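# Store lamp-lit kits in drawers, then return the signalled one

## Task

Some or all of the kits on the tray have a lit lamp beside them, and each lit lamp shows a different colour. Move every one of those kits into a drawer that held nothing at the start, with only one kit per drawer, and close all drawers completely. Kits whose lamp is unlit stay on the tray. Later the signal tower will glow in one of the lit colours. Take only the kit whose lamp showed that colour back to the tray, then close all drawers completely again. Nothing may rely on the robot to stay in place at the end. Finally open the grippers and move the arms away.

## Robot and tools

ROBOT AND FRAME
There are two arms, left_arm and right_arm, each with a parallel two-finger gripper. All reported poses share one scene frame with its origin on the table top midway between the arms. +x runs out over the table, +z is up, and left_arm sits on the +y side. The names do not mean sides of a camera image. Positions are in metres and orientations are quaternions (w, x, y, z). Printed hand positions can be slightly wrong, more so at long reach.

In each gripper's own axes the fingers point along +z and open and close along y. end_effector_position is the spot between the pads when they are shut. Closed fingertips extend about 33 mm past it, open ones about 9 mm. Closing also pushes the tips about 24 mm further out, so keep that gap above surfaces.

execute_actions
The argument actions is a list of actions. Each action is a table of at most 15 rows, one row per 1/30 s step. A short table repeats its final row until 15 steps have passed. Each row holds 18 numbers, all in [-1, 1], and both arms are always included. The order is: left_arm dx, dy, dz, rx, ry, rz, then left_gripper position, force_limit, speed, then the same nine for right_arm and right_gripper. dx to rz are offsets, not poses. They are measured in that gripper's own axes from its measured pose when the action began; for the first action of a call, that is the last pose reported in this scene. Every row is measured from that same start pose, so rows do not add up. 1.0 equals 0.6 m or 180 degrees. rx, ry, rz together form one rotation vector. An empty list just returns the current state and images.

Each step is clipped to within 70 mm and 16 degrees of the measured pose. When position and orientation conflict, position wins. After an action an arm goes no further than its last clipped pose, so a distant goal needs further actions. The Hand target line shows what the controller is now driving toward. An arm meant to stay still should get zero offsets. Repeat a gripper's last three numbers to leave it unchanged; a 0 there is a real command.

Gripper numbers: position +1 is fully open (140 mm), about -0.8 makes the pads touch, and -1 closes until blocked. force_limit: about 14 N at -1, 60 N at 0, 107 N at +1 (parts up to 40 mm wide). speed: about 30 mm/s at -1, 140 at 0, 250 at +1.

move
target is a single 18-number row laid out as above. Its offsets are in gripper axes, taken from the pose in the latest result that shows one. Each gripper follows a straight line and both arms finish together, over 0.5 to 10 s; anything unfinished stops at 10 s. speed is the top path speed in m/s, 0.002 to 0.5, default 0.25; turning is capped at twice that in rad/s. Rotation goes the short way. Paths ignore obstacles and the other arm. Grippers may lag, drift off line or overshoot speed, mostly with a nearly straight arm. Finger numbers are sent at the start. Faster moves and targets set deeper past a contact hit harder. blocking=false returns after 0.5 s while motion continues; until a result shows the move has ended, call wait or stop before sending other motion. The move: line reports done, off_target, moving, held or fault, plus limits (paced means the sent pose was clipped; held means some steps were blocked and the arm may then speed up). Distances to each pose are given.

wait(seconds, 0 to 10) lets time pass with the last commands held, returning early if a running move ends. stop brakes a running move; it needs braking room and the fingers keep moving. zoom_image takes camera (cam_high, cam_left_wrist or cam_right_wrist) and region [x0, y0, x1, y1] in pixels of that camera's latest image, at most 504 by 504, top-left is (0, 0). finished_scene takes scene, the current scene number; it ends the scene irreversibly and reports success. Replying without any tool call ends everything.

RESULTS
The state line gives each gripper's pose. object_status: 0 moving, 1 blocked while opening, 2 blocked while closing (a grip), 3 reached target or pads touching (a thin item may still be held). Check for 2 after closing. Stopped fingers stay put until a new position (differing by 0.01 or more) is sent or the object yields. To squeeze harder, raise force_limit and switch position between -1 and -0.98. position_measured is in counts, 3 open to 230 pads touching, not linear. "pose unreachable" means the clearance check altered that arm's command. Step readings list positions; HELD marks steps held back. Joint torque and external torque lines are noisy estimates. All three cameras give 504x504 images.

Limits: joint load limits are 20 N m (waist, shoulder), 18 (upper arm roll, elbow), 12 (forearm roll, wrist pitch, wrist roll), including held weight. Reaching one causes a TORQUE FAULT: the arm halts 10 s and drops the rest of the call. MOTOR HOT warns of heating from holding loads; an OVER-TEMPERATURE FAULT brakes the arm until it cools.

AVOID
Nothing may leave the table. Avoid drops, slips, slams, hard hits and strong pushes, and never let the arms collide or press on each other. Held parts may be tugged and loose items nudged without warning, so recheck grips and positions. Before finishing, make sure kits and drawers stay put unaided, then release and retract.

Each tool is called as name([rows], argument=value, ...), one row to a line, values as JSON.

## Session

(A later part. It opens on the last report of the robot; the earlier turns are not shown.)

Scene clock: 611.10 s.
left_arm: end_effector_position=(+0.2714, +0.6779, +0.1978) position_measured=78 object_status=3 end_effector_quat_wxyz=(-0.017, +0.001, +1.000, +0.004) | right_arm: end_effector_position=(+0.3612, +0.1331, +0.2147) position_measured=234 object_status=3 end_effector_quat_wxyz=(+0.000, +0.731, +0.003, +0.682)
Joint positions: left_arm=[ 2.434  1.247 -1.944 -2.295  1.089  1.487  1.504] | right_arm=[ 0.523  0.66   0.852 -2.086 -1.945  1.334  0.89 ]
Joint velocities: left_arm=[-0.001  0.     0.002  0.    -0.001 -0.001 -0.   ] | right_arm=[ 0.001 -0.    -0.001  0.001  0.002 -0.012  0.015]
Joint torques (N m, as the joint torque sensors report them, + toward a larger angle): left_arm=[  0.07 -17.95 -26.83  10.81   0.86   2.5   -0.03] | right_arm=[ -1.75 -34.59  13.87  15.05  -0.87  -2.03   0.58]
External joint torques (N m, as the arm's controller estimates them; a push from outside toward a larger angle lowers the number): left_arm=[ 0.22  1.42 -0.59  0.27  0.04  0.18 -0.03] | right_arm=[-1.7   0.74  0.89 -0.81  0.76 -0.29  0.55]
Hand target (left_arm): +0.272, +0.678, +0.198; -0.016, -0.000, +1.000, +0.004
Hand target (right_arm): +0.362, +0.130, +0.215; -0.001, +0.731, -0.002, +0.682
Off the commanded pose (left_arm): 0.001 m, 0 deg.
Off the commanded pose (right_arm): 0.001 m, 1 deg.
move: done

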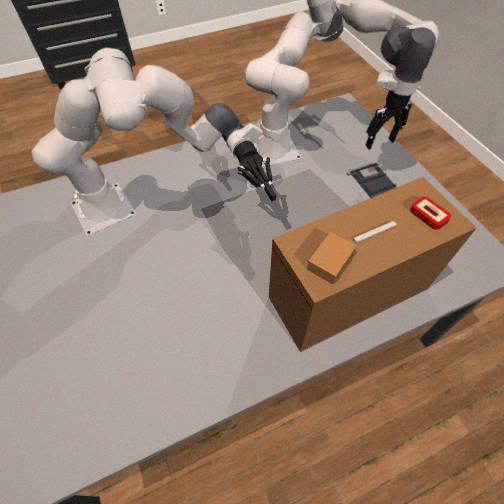

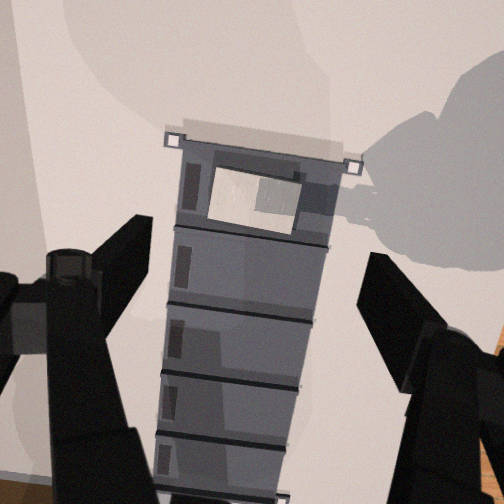

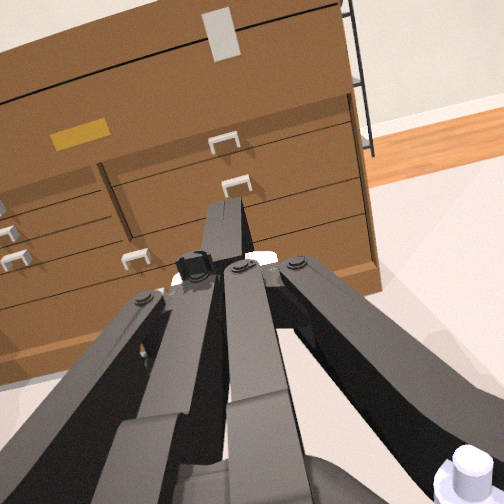

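finished_scene(scene=1)

The scene is finished: the task was done.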